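# Drive a feeder screw into the red-taped housing hole

## Task

Take a screw from the screw feeder and turn it into the housing hole at the corner marked with red tape until the motor stops on its own at the torque limit (stopped_at_torque=1). None of the other three holes may hold a screw tip at the end. A screw that was pushed in rather than turned must be unscrewed completely and then driven in again. Once it is tight, do not turn or shift it further. Raise the screwdriver well clear above the head, release the screw and move away.

## Robot and tools

Robot: one arm whose tool is a powered screwdriver. A hex key is surrounded by a thin vacuum sleeve that can hold a screw on the key. The tool point is the tip of the hex key when nothing presses on it. The key points along the tool point's +z axis and can be pushed back up to 12 mm. A flat block sticks out about 9 cm from the last joint's axis toward the tool's -y side and rotates with it, so watch its clearance.

Frames: the scene frame has its origin on the table top under the arm base, with +z up and +y to the left when looking along +x. Reported positions are in metres and orientation is a quaternion in wxyz order. The printed position can be slightly wrong at long reach.

The row: every motion command uses one row of 9 numbers, each in [-1, 1], in this order: dx, dy, dz, rx, ry, rz, spindle, torque_limit, sleeve_vacuum.
- dx, dy, dz, rx, ry and rz are an offset, not a pose. They are expressed in the tool point's own axes and measured from the tool point's pose at the start of the action. 1.0 equals 0.6 m of translation or 180 degrees of rotation. rx, ry and rz form a single rotation vector.
- spindle: +1 turns the key clockwise at 500 rpm, which drives a screw in. -1 turns it counterclockwise at the same speed. Spin-up takes 0.5 s. The motor keeps the last value and keeps running between calls and while you write. The arm does not follow the screw during that time, so finish with 0.
- torque_limit: -1 means 0.3 N m and +1 means 1.2 N m, scaled linearly between.
- sleeve_vacuum: any value above 0.01 holds a screw, and anything else releases it.
- torque_limit and sleeve_vacuum keep their last values.

execute_actions(actions): takes a list of up to 15 actions. Each action is a table of up to 15 rows, and each row lasts one 1/30 s step. If a table has fewer than 15 rows, its last row is repeated to fill 15 steps, so each action lasts 0.5 s. Every row in an action is an offset from that action's start pose, not from the previous row. For the first action of a call, the start pose is the last reported pose. An empty list only returns the current state and images. At each step the commanded pose is clipped to within 100 mm and 16 degrees of the measured pose. A large offset may therefore need several actions, and any remainder must be sent again. Position takes priority over orientation. The "Hand target" line in the result shows where the controller is heading.

move(target, speed, stop_force, blocking): target is one 9-number row. Its first six numbers are an offset, in the tool point's own axes, from the pose in the most recent result that showed one. The remaining three numbers apply at the start. The tool point follows a straight path lasting 0.5 to 10 s and does not avoid obstacles. speed is in m/s, from 0.002 to 0.5, with a default of 0.25. Rotation is limited to twice that value in rad/s. stop_force is optional and given in N, from 13 to 80. It ends the path when the push against the motion rises by that amount for 2 steps in a row. The arm then backs off to where it was 2 steps earlier and holds there. It is measured along the line to the target, so it is unreliable on moves that rotate the tool. Leave it out when moving away from a surface you are pressing on. The contact peak can still exceed stop_force, so approach very slowly. blocking=false returns after 0.5 s while the arm keeps moving. It cannot be combined with stop_force, and you must call wait or stop before sending further commands. The result has a "move:" line giving the ending: done, contact, held, off_target, moving or fault. It also gives limits (paced means the pose was clipped, held means a check blocked some steps) and the distance to the target.

wait(seconds) runs the scene for 0 to 10 s while the last command is held. stop() brakes a running move, and the motor keeps going. zoom_image(camera, region) shows a closer view of cam_high (672x504), cam_low (672x504) or cam_wrist (616x616). region is [x0, y0, x1, y1] in pixels from the top-left corner and can be at most 504x504. finished_scene(scene) ends the current scene and cannot be undone.

Results: the state line gives pose and velocities in the scene frame. "Wrist force" and "Wrist torque" are in the tool's own axes and include noise of a few N plus a fixed offset. Saturation is about 100 N, and the reading may show "no reading". A "pose unreachable" line means the clearance check changed or blocked the command. Screwdriver fields: screw_detected=1 means sleeve_vacuum_kpa is above 30, which means a screw head is sealing the sleeve. turns counts the key's cumulative turns, with clockwise positive. stopped_at_torque=1 means tightening stopped at 95% of torque_limit. A MOTOR HOT line appears at 70 °C, and at 85 °C the brakes lock the arm.

Procedure: find the red-taped corner hole and the feeder in the camera images. Place the tool point on a feeder screw's axis, 2 mm below the top of its head, and set vacuum on. Rotate slowly with spindle between -0.2 and 0.2; a negative value engages without advancing the screw. Lift the screw, carry it above the target hole and lower it onto the hole. Drive it with a positive spindle value while moving the arm down 0.7 mm per turn. Wait for stopped_at_torque=1. After that, a positive spindle value does nothing until spindle has been at or below 0 for 0.5 s. Then set spindle to 0, release the vacuum, lift well above the head without rotating, and move clear. When loosening, the motor does not stop by itself. If turns stops falling, raise torque_limit.

Avoid: a contact force of 150 N or joint overload, which stops the arm for 10 s. The arm is stiff, so never command much past a contact. Also avoid dropping the screw, slamming into things, knocking anything off the table, and leaving the motor running. Loose objects can occasionally be nudged by outside disturbances.

Each tool is called after "Call:" by a JSON object that holds its "op" and its "data".

## Session

Call:
{"op": "execute_actions", "data": {"actions": []}}

Scene clock: 0.00 s.
end_effector_position=(+0.4035, +0.2524, +0.3583) sleeve_vacuum_kpa=0 screw_detected=0 stopped_at_torque=0 turns=0.00 end_effector_quat_wxyz=(+0.267, +0.641, +0.667, -0.270) end_effector_velocity=(-0.001, -0.001, -0.000) end_effector_angular_velocity=(+0.001, +0.000, -0.002)
Joint positions: [-0.455 -2.118  2.163 -1.614 -1.572 -0.455]
Joint velocities: [-0.001  0.     0.001  0.001  0.     0.   ]
Wrist force (N, on the end effector, along its own x y z axes, offset not removed): no reading
Wrist torque (N m, same axes, about the end effector's origin, offset not removed): no reading
Hand target: +0.403, +0.252, +0.358; +0.267, +0.641, +0.667, -0.270

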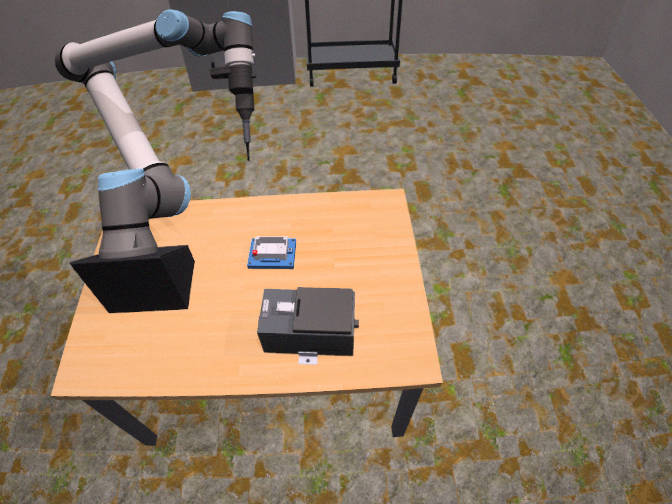

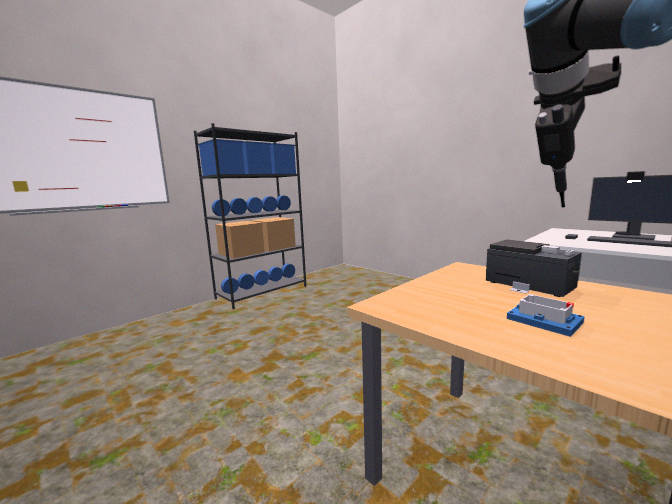

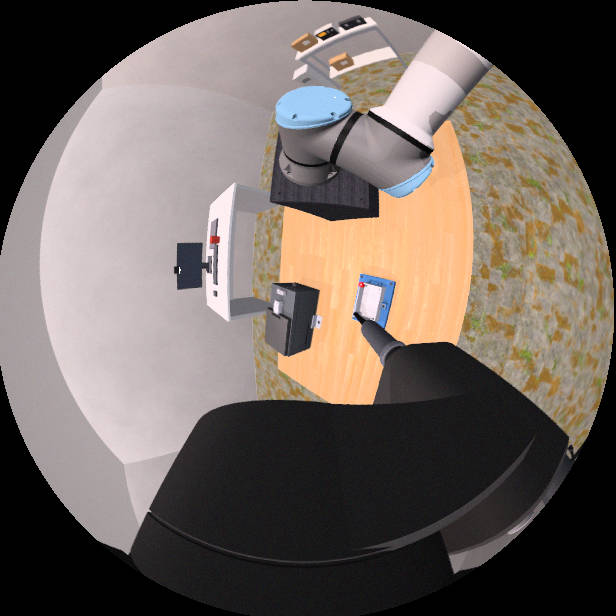

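Call:
{"op": "move", "data": {"target": [-0.354,0.058,0.692,-0.005,0.248,0,0,1,0], "speed": 0.4}}

Call:
{"op": "zoom_image", "data": {"camera": "cam_wrist", "region": [300,270,400,350]}}

Scene clock: 3.33 s.
end_effector_position=(+0.4503, -0.1881, +0.2108) sleeve_vacuum_kpa=0 screw_detected=0 stopped_at_torque=0 turns=0.00 end_effector_quat_wxyz=(-0.002, +0.693, +0.721, -0.000) end_effector_velocity=(+0.001, -0.002, -0.001) end_effector_angular_velocity=(+0.004, +0.001, -0.000)
Joint positions: [-1.104 -1.011  2.199 -2.039 -1.236 -1.231]
Joint velocities: [ 0.     0.006 -0.005  0.002  0.001 -0.001]
Wrist force (N, on the end effector, along its own x y z axes, offset not removed): [1.3 -2.7 2.0]
Wrist torque (N m, same axes, about the end effector's origin, offset not removed): [-0.75 -0.12 0.16]
Hand target: +0.450, -0.188, +0.211; -0.002, +0.693, +0.721, -0.000
Off the commanded pose: 0.001 m, 0 deg.
move: done

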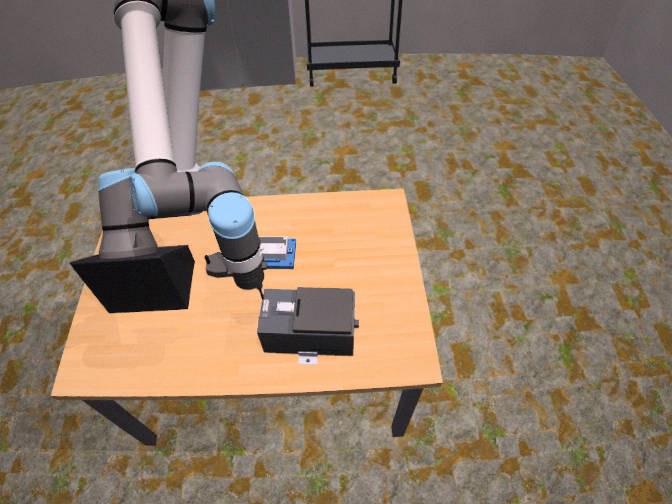

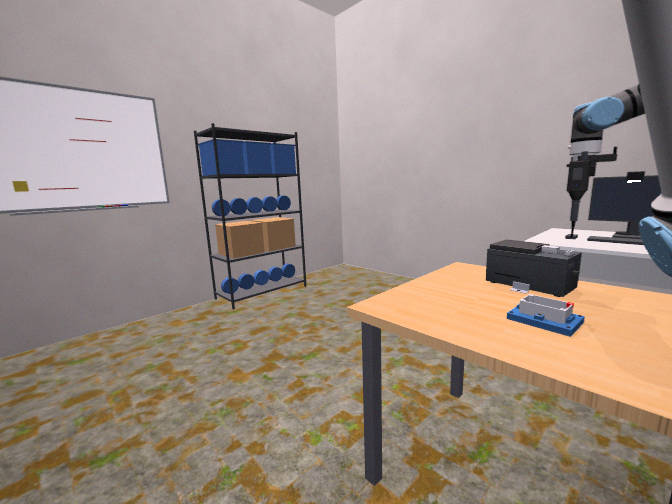

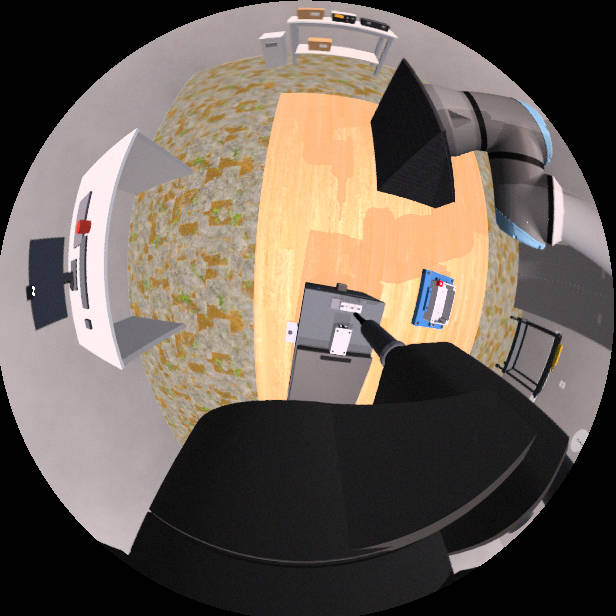

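Region (300, 270, 400, 350) of cam_wrist's 616x616 image, scaled by 5.040, with more detail than that image has; it fills the top 403 rows of this view, and the rest is white.

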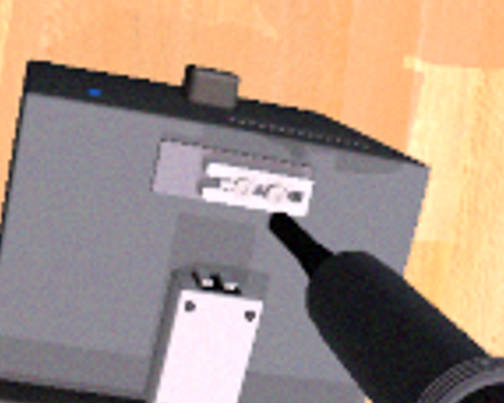

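Call:
{"op": "move", "data": {"target": [0,0,0.058,0,0,0,0,1,0], "speed": 0.1}}

Call:
{"op": "zoom_image", "data": {"camera": "cam_wrist", "region": [330,295,375,330]}}

Scene clock: 5.07 s.
end_effector_position=(+0.4502, -0.1880, +0.1761) sleeve_vacuum_kpa=0 screw_detected=0 stopped_at_torque=0 turns=0.00 end_effector_quat_wxyz=(-0.002, +0.693, +0.721, -0.000) end_effector_velocity=(+0.001, -0.000, -0.001) end_effector_angular_velocity=(-0.002, +0.001, +0.002)
Joint positions: [-1.086 -0.976  2.232 -2.112 -1.224 -1.216]
Joint velocities: [ 0.002  0.001  0.    -0.004 -0.     0.001]
Wrist force (N, on the end effector, along its own x y z axes, offset not removed): [1.2 -1.6 2.6]
Wrist torque (N m, same axes, about the end effector's origin, offset not removed): [-0.51 -0.06 0.07]
Hand target: +0.450, -0.188, +0.176; -0.002, +0.693, +0.721, -0.000
Off the commanded pose: 0.000 m, 0 deg.
move: done

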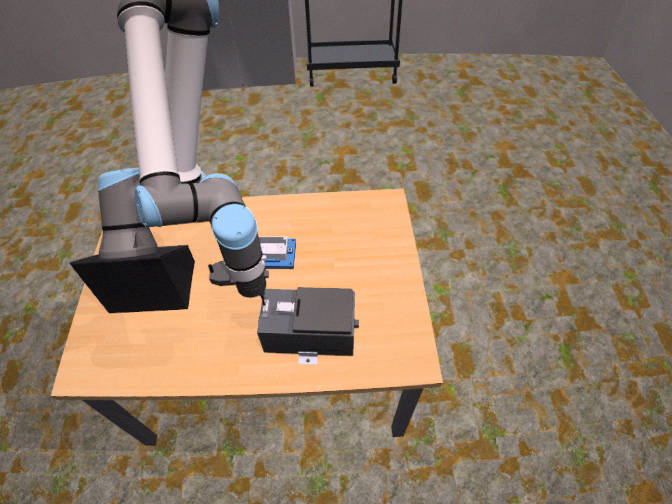

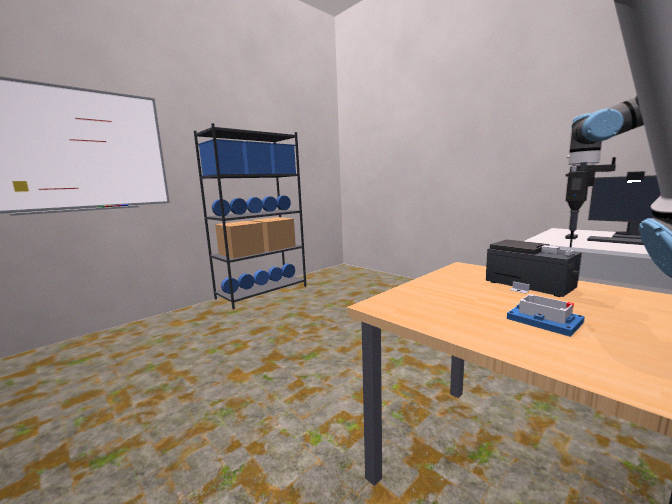

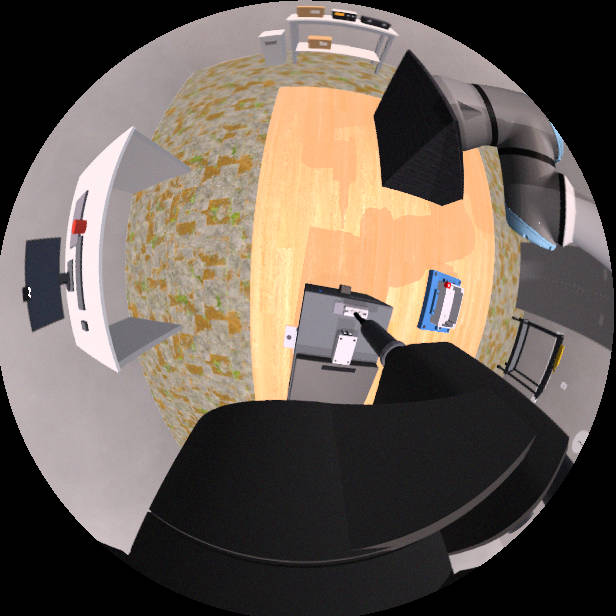

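Region (330, 295, 375, 330) of cam_wrist's 616x616 image, scaled by 11.200, with more detail than that image has.

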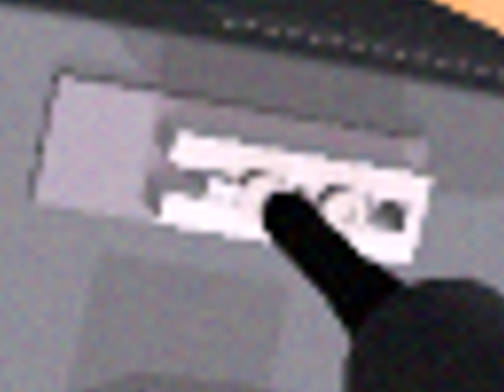

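Call:
{"op": "move", "data": {"target": [0.0185,0.0035,0,0,0,0,0,1,1], "speed": 0.03}}

Call:
{"op": "zoom_image", "data": {"camera": "cam_wrist", "region": [330,295,375,330]}}

Scene clock: 7.23 s.
end_effector_position=(+0.4519, -0.1770, +0.1761) sleeve_vacuum_kpa=14 screw_detected=0 stopped_at_torque=0 turns=0.00 end_effector_quat_wxyz=(-0.002, +0.693, +0.721, -0.000) end_effector_velocity=(+0.000, +0.002, -0.000) end_effector_angular_velocity=(-0.000, +0.002, +0.001)
Joint positions: [-1.077 -0.994  2.241 -2.106 -1.218 -1.209]
Joint velocities: [ 0.003 -0.003  0.     0.002 -0.     0.001]
Wrist force (N, on the end effector, along its own x y z axes, offset not removed): [0.5 -1.5 3.5]
Wrist torque (N m, same axes, about the end effector's origin, offset not removed): [-0.46 0.29 0.07]
Hand target: +0.452, -0.177, +0.176; -0.002, +0.693, +0.721, -0.000
Off the commanded pose: 0.000 m, 0 deg.
move: done

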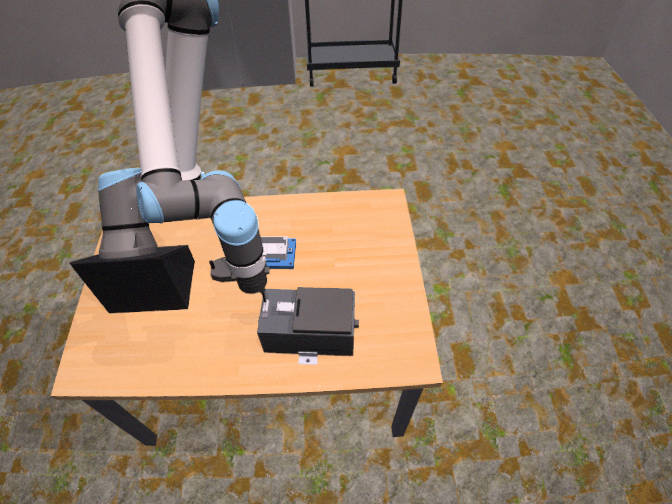

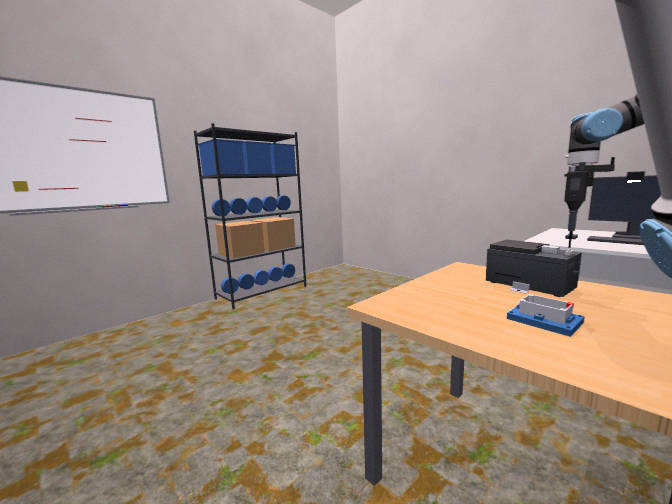

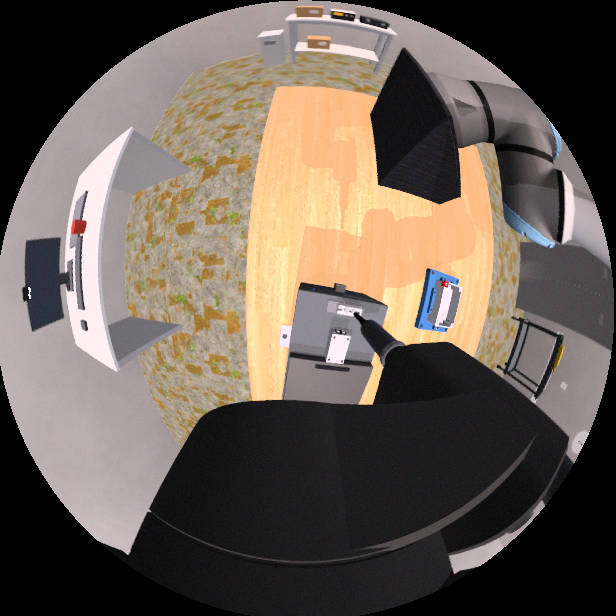

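Region (330, 295, 375, 330) of cam_wrist's 616x616 image, scaled by 11.200, with more detail than that image has.

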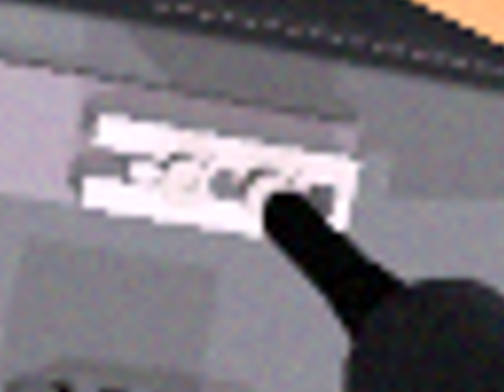

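Call:
{"op": "move", "data": {"target": [-0.0012,-0.001,0.006,0,0,0,0,1,1], "speed": 0.02}}

Call:
{"op": "zoom_image", "data": {"camera": "cam_wrist", "region": [330,295,375,330]}}

Call:
{"op": "move", "data": {"target": [0,0,0.0125,0,0,0,-0.1,1,1], "speed": 0.004}}

Scene clock: 8.83 s.
end_effector_position=(+0.4513, -0.1777, +0.1726) sleeve_vacuum_kpa=14 screw_detected=0 stopped_at_torque=0 turns=0.00 end_effector_quat_wxyz=(-0.002, +0.693, +0.721, -0.000) end_effector_velocity=(+0.001, -0.001, +0.000) end_effector_angular_velocity=(-0.002, -0.001, +0.001)
Joint positions: [-1.076 -0.989  2.244 -2.114 -1.218 -1.208]
Joint velocities: [-0.     0.001 -0.001 -0.002  0.001  0.   ]
Wrist force (N, on the end effector, along its own x y z axes, offset not removed): [1.4 -1.9 0.8]
Wrist torque (N m, same axes, about the end effector's origin, offset not removed): [-0.54 -0.20 0.09]
Hand target: +0.451, -0.178, +0.173; -0.002, +0.693, +0.721, -0.000
Off the commanded pose: 0.000 m, 0 deg.
move: done

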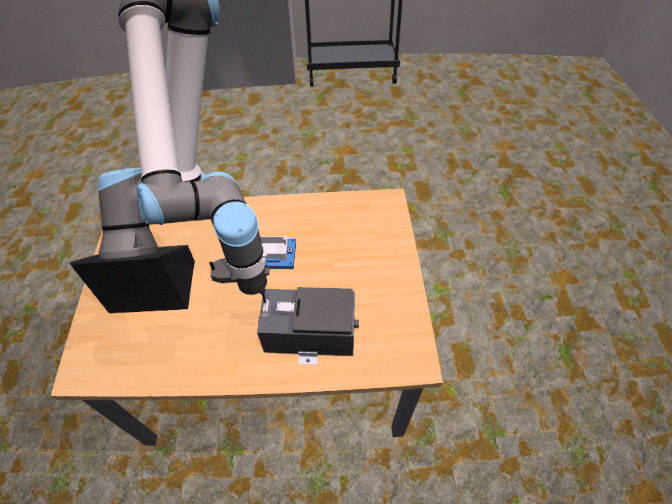

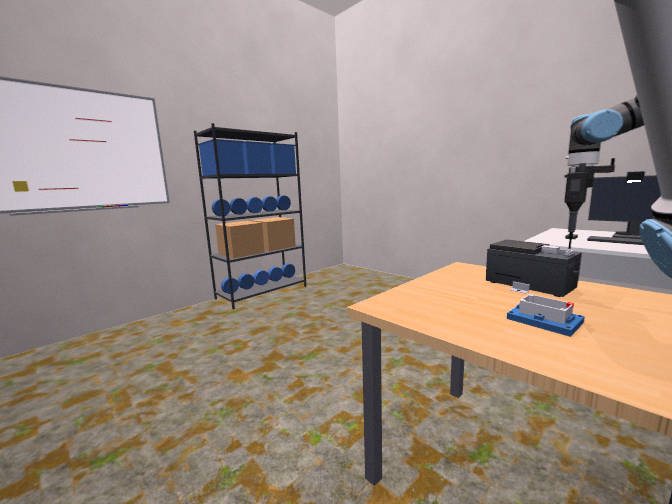

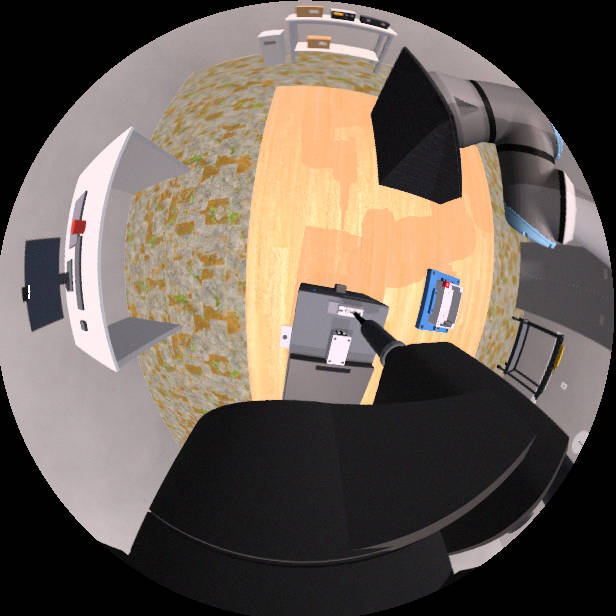

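Region (330, 295, 375, 330) of cam_wrist's 616x616 image, scaled by 11.200, with more detail than that image has.

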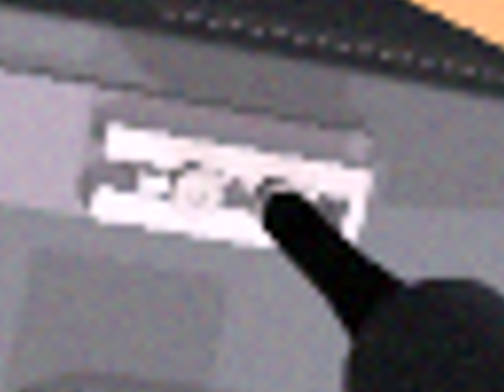

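Scene clock: 10.93 s.
end_effector_position=(+0.4513, -0.1777, +0.1651) sleeve_vacuum_kpa=14 screw_detected=0 stopped_at_torque=0 turns=-1.74 end_effector_quat_wxyz=(-0.002, +0.693, +0.721, -0.000) end_effector_velocity=(-0.001, -0.000, -0.001) end_effector_angular_velocity=(+0.001, +0.000, -0.001)
Joint positions: [-1.072 -0.981  2.251 -2.131 -1.215 -1.205]
Joint velocities: [-0.001  0.001  0.001 -0.    -0.     0.   ]
Wrist force (N, on the end effector, along its own x y z axes, offset not removed): [2.0 -2.0 -1.9]
Wrist torque (N m, same axes, about the end effector's origin, offset not removed): [-0.85 -0.52 0.16]
Hand target: +0.451, -0.178, +0.165; -0.002, +0.693, +0.721, -0.000
Off the commanded pose: 0.000 m, 0 deg.
move: done

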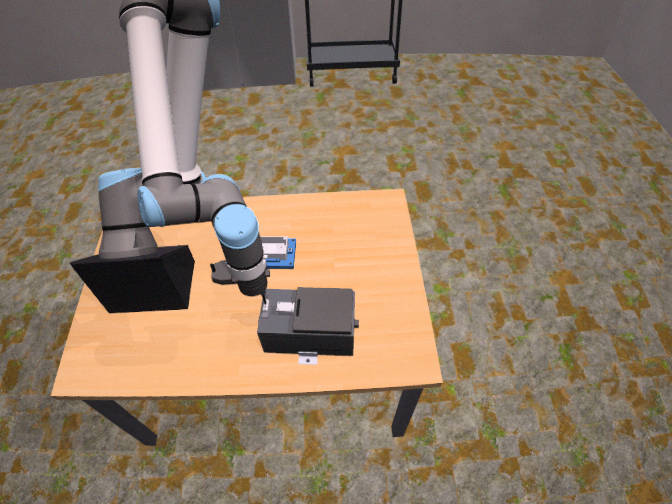

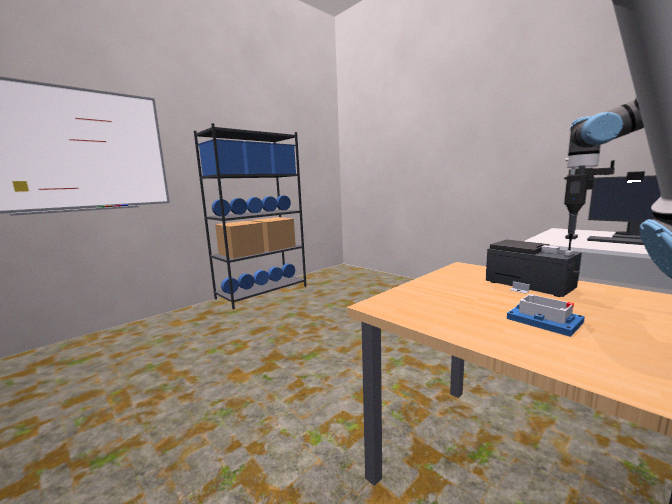

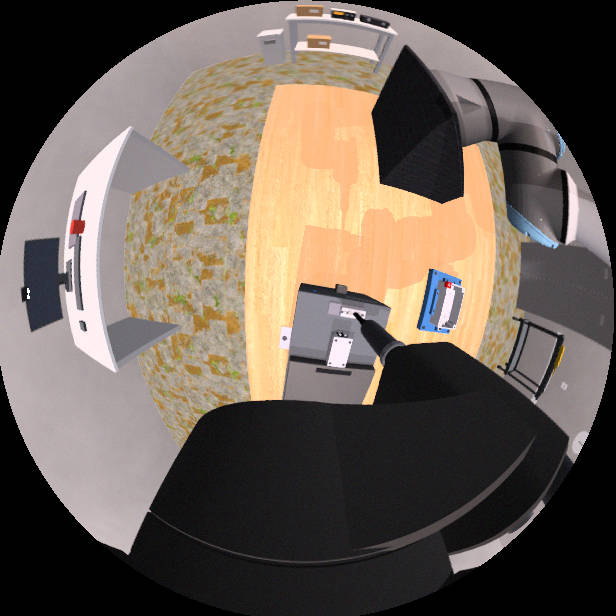

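Call:
{"op": "move", "data": {"target": [-0.0014,0,-0.011,0,0,0,0,1,1], "speed": 0.02}}

Call:
{"op": "zoom_image", "data": {"camera": "cam_wrist", "region": [330,295,375,330]}}

Call:
{"op": "move", "data": {"target": [0,0,0.011,0,0,0,-0.1,1,1], "speed": 0.004}}

Scene clock: 13.27 s.
end_effector_position=(+0.4513, -0.1785, +0.1716) sleeve_vacuum_kpa=14 screw_detected=0 stopped_at_torque=0 turns=-3.10 end_effector_quat_wxyz=(-0.002, +0.693, +0.721, -0.000) end_effector_velocity=(+0.000, -0.001, +0.002) end_effector_angular_velocity=(-0.001, -0.001, -0.000)
Joint positions: [-1.076 -0.987  2.244 -2.117 -1.217 -1.208]
Joint velocities: [-0.002 -0.002 -0.002  0.003 -0.001 -0.001]
Wrist force (N, on the end effector, along its own x y z axes, offset not removed): [1.9 -1.1 2.4]
Wrist torque (N m, same axes, about the end effector's origin, offset not removed): [-0.32 -0.20 -0.01]
Hand target: +0.451, -0.179, +0.172; -0.002, +0.693, +0.721, -0.000
Off the commanded pose: 0.000 m, 0 deg.
move: done

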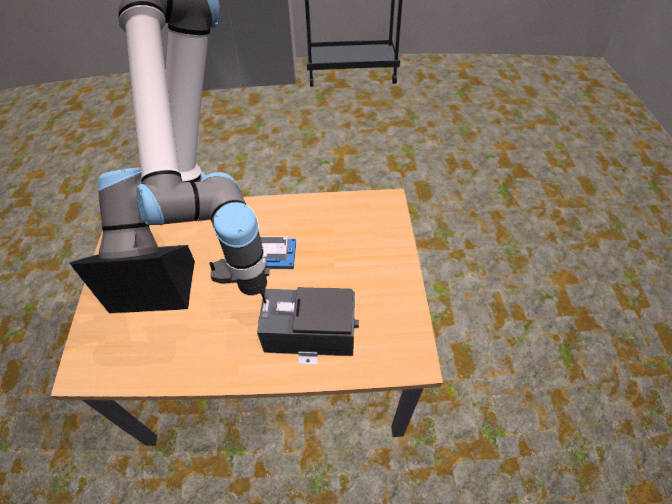

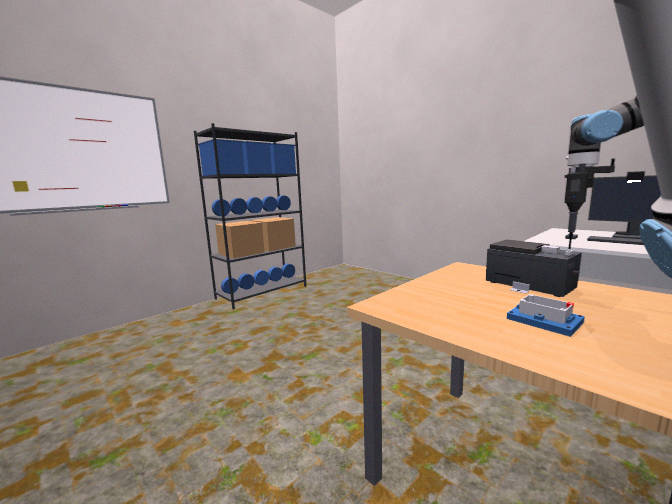

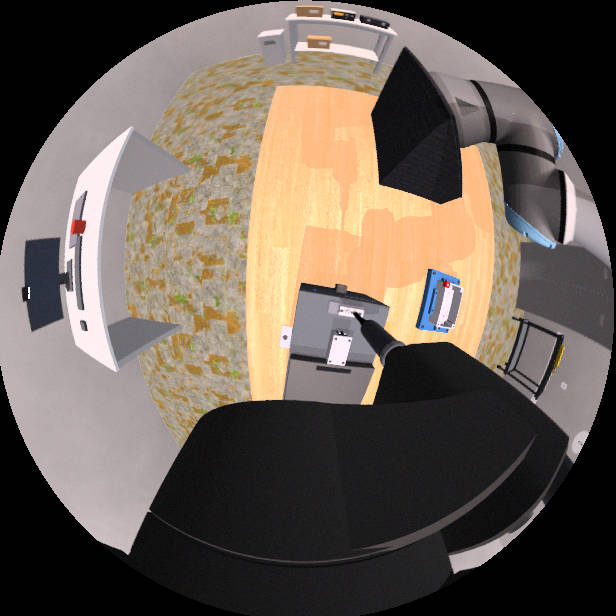

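Region (330, 295, 375, 330) of cam_wrist's 616x616 image, scaled by 11.200, with more detail than that image has.

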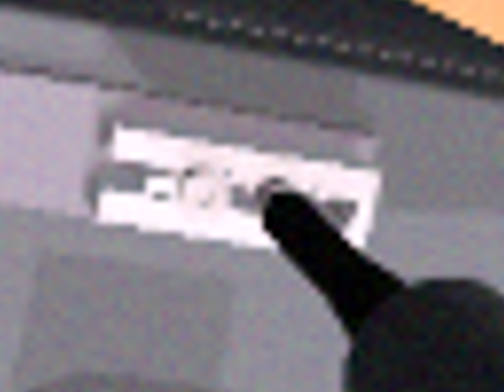

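Scene clock: 15.13 s.
end_effector_position=(+0.4513, -0.1785, +0.1650) sleeve_vacuum_kpa=14 screw_detected=0 stopped_at_torque=0 turns=-4.65 end_effector_quat_wxyz=(-0.002, +0.693, +0.721, -0.000) end_effector_velocity=(+0.001, -0.000, +0.000) end_effector_angular_velocity=(-0.001, -0.000, +0.001)
Joint positions: [-1.072 -0.979  2.25  -2.131 -1.215 -1.205]
Joint velocities: [ 0.001  0.    -0.001 -0.001  0.     0.   ]
Wrist force (N, on the end effector, along its own x y z axes, offset not removed): [1.1 -1.9 0.2]
Wrist torque (N m, same axes, about the end effector's origin, offset not removed): [-0.65 -0.46 0.12]
Hand target: +0.451, -0.179, +0.165; -0.002, +0.693, +0.721, -0.000
Off the commanded pose: 0.000 m, 0 deg.
move: done

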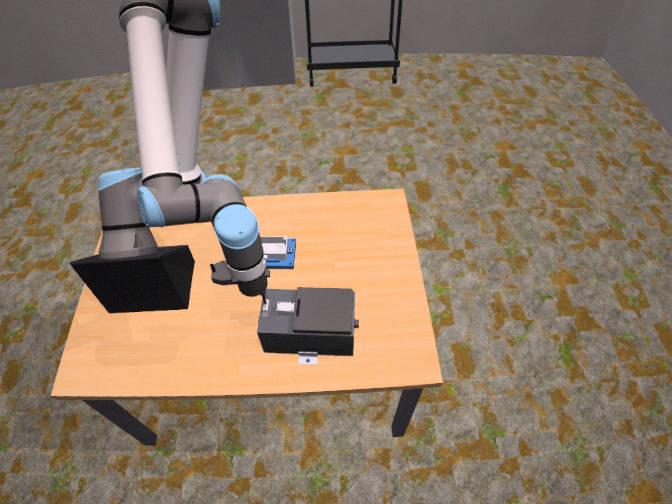

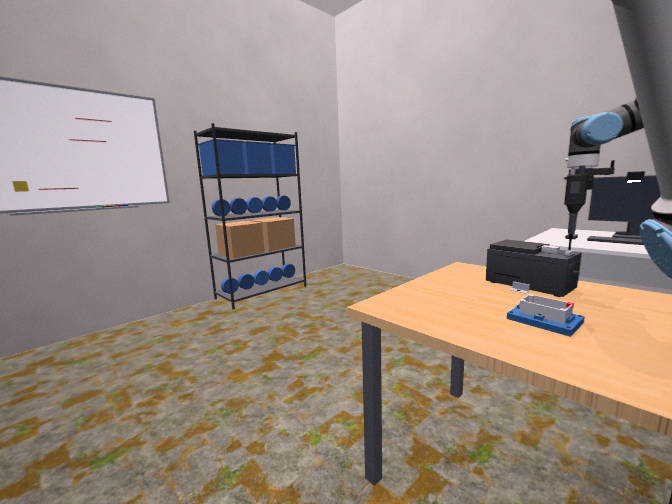

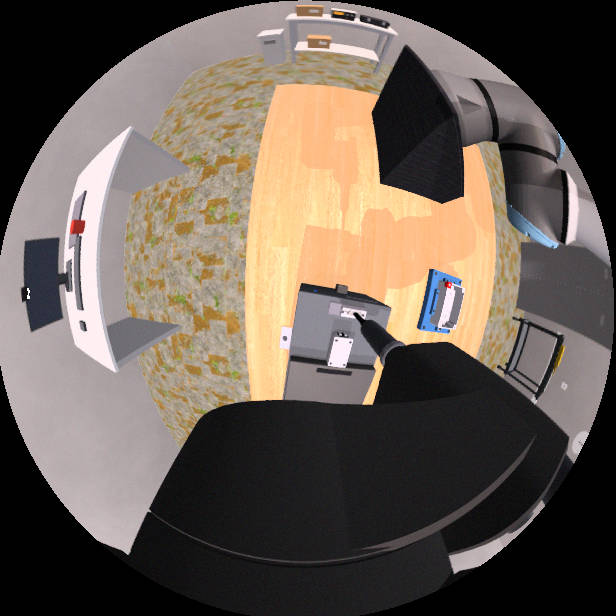

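Call:
{"op": "move", "data": {"target": [0,0,0.003,0,0,0,-0.1,1,1], "speed": 0.003}}

Call:
{"op": "zoom_image", "data": {"camera": "cam_wrist", "region": [330,295,375,330]}}

Scene clock: 16.97 s.
end_effector_position=(+0.4513, -0.1785, +0.1633) sleeve_vacuum_kpa=14 screw_detected=0 stopped_at_torque=0 turns=-6.17 end_effector_quat_wxyz=(-0.002, +0.693, +0.721, -0.000) end_effector_velocity=(+0.001, -0.002, +0.001) end_effector_angular_velocity=(-0.004, -0.001, +0.001)
Joint positions: [-1.071 -0.977  2.252 -2.135 -1.214 -1.204]
Joint velocities: [-0.     0.001 -0.001 -0.004 -0.001  0.   ]
Wrist force (N, on the end effector, along its own x y z axes, offset not removed): [0.5 -2.8 -1.4]
Wrist torque (N m, same axes, about the end effector's origin, offset not removed): [-1.00 -0.52 0.17]
Hand target: +0.451, -0.179, +0.163; -0.002, +0.693, +0.721, -0.000
Off the commanded pose: 0.000 m, 0 deg.
move: done

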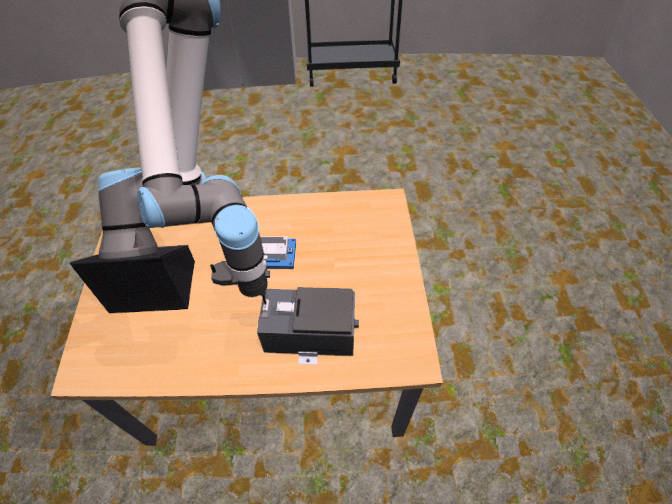

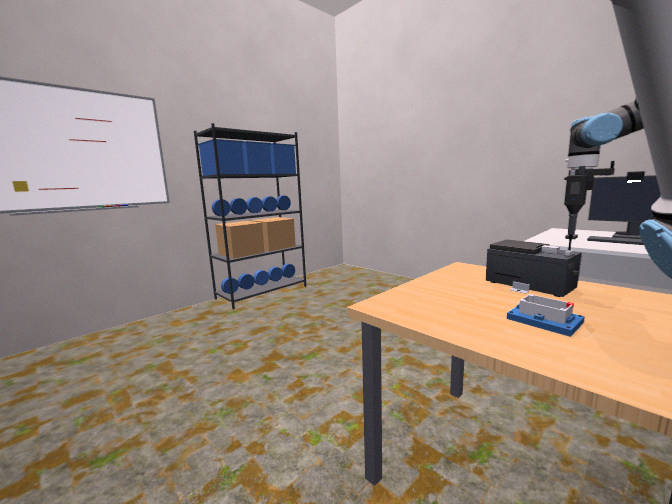

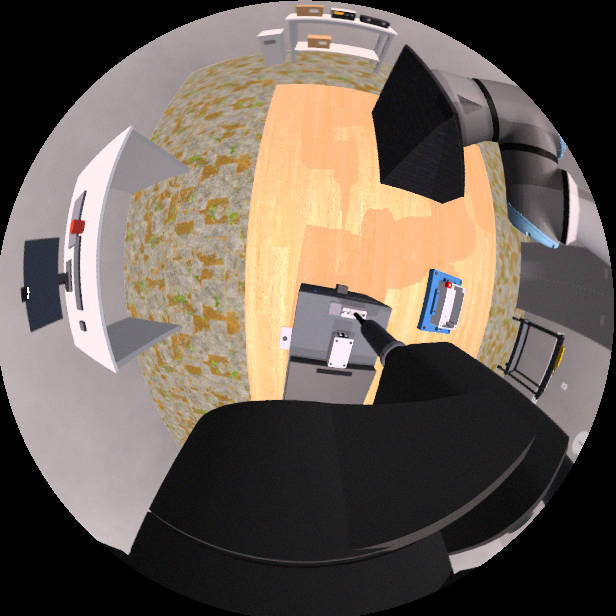

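Region (330, 295, 375, 330) of cam_wrist's 616x616 image, scaled by 11.200, with more detail than that image has.

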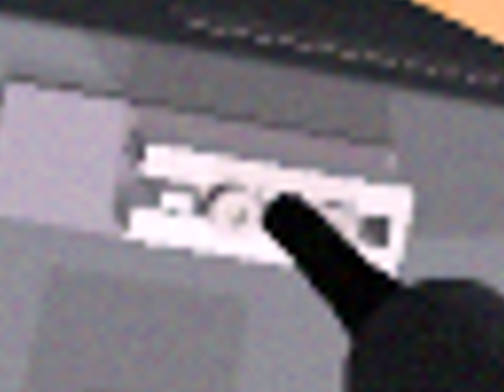

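Call:
{"op": "execute_actions", "data": {"actions": [[[0,0,-0.03,0,0,0,0,1,1]],[[0,0,-0.03,0,0,0,0,1,1]]]}}

Call:
{"op": "zoom_image", "data": {"camera": "cam_wrist", "region": [290,260,410,360]}}

Scene clock: 21.17 s.
end_effector_position=(+0.4514, -0.1786, +0.1991) sleeve_vacuum_kpa=14 screw_detected=0 stopped_at_torque=0 turns=-8.84 end_effector_quat_wxyz=(-0.002, +0.693, +0.721, -0.000) end_effector_velocity=(+0.000, -0.000, +0.001) end_effector_angular_velocity=(-0.002, +0.000, +0.001)
Joint positions: [-1.091 -1.016  2.218 -2.058 -1.228 -1.221]
Joint velocities: [-0.    -0.001 -0.001  0.    -0.001 -0.001]
Wrist force (N, on the end effector, along its own x y z axes, offset not removed): [1.8 -3.4 2.9]
Wrist torque (N m, same axes, about the end effector's origin, offset not removed): [-0.95 -0.23 0.19]
Hand target: +0.451, -0.179, +0.199; -0.002, +0.693, +0.721, -0.000
Off the commanded pose: 0.000 m, 0 deg.

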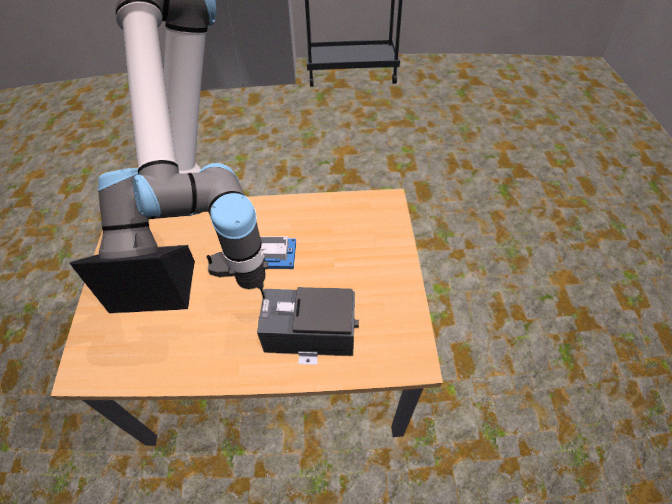

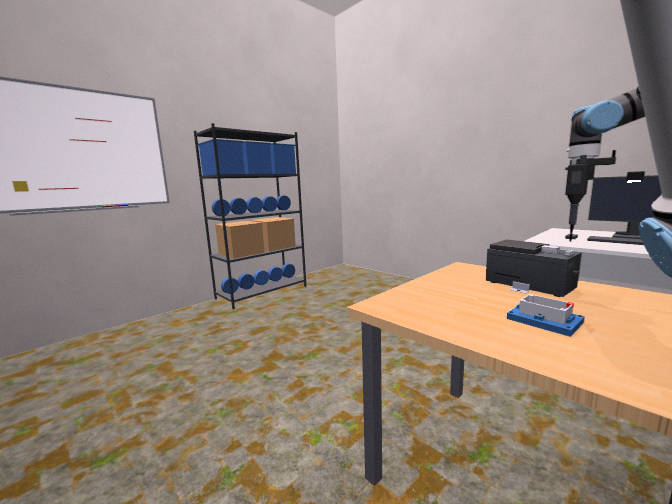

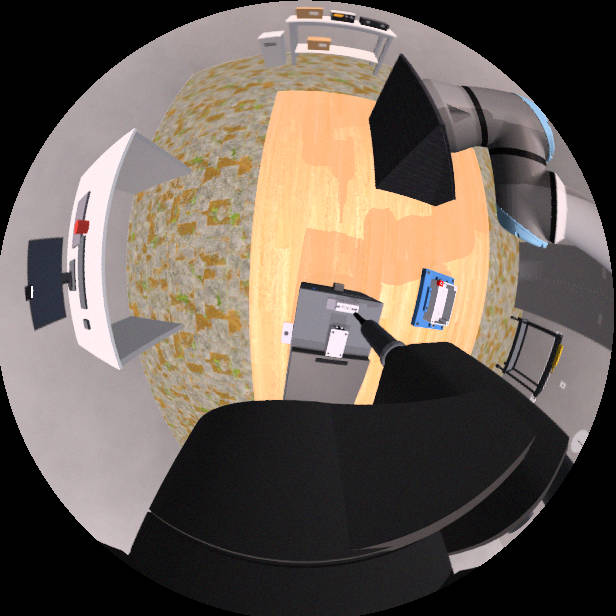

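Region (290, 260, 410, 360) of cam_wrist's 616x616 image, scaled by 4.200, with more detail than that image has.

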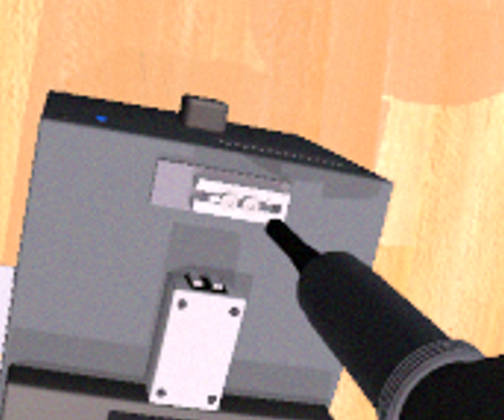

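Call:
{"op": "zoom_image", "data": {"camera": "cam_wrist", "region": [325,295,370,330]}}

Call:
{"op": "zoom_image", "data": {"camera": "cam_high", "region": [250,280,310,325]}}

Region (325, 295, 370, 330) of cam_wrist's 616x616 image, scaled by 11.200, with more detail than that image has.

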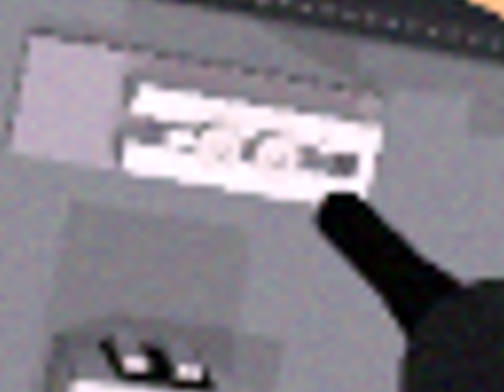

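Region (250, 280, 310, 325) of cam_high's 672x504 image, scaled by 8.400, with more detail than that image has; it fills the top 378 rows of this view, and the rest is white.

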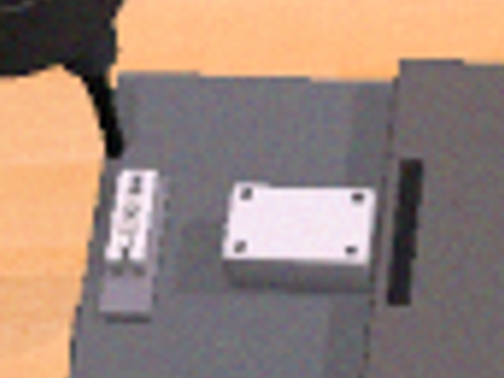

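Call:
{"op": "move", "data": {"target": [0.0075,-0.001,0.045,0,0,0,0,1,1], "speed": 0.05}}

Call:
{"op": "zoom_image", "data": {"camera": "cam_wrist", "region": [320,295,380,340]}}

Scene clock: 23.77 s.
end_effector_position=(+0.4506, -0.1741, +0.1722) sleeve_vacuum_kpa=14 screw_detected=0 stopped_at_torque=0 turns=-8.84 end_effector_quat_wxyz=(-0.002, +0.693, +0.721, -0.000) end_effector_velocity=(+0.001, -0.000, -0.000) end_effector_angular_velocity=(-0.001, -0.000, +0.001)
Joint positions: [-1.075 -0.995  2.249 -2.114 -1.217 -1.207]
Joint velocities: [ 0.002  0.001 -0.001 -0.001  0.001  0.001]
Wrist force (N, on the end effector, along its own x y z axes, offset not removed): [2.6 -2.6 3.0]
Wrist torque (N m, same axes, about the end effector's origin, offset not removed): [-0.74 -0.56 0.10]
Hand target: +0.451, -0.174, +0.172; -0.002, +0.693, +0.721, -0.000
Off the commanded pose: 0.000 m, 0 deg.
move: done

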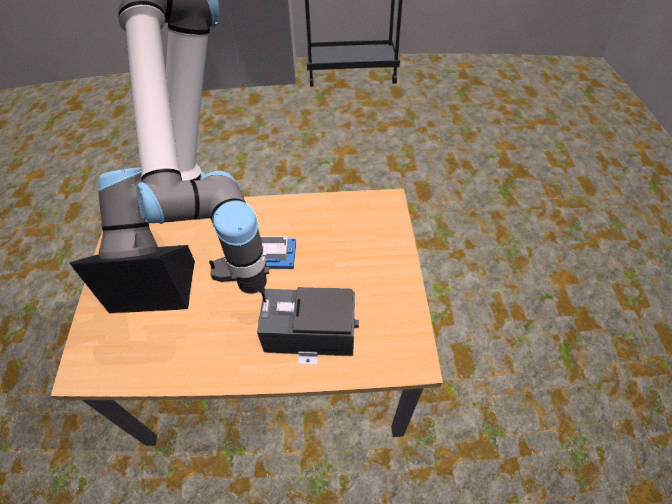

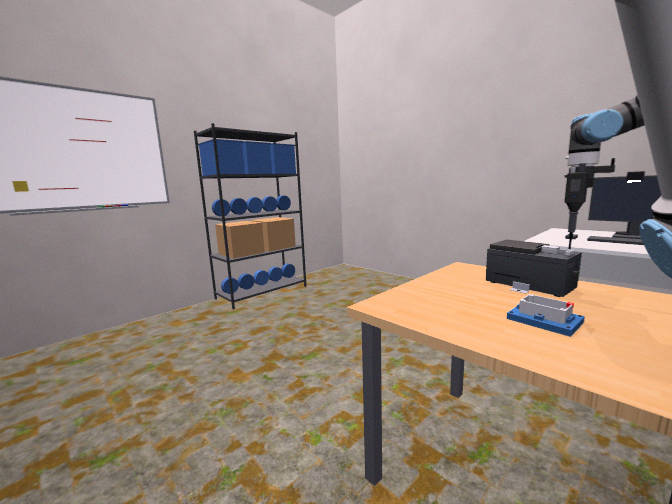

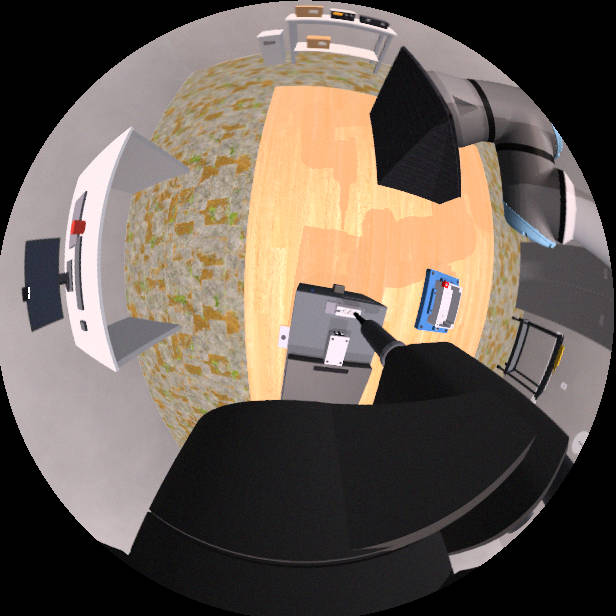

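Region (320, 295, 380, 340) of cam_wrist's 616x616 image, scaled by 8.400, with more detail than that image has; it fills the top 378 rows of this view, and the rest is white.

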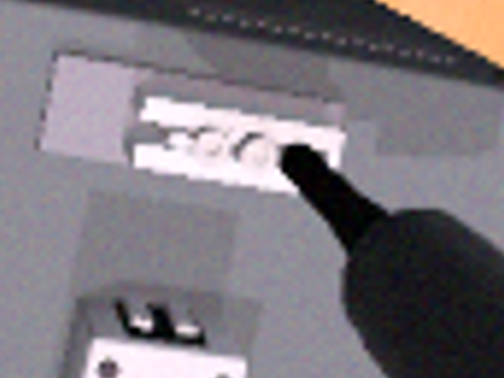

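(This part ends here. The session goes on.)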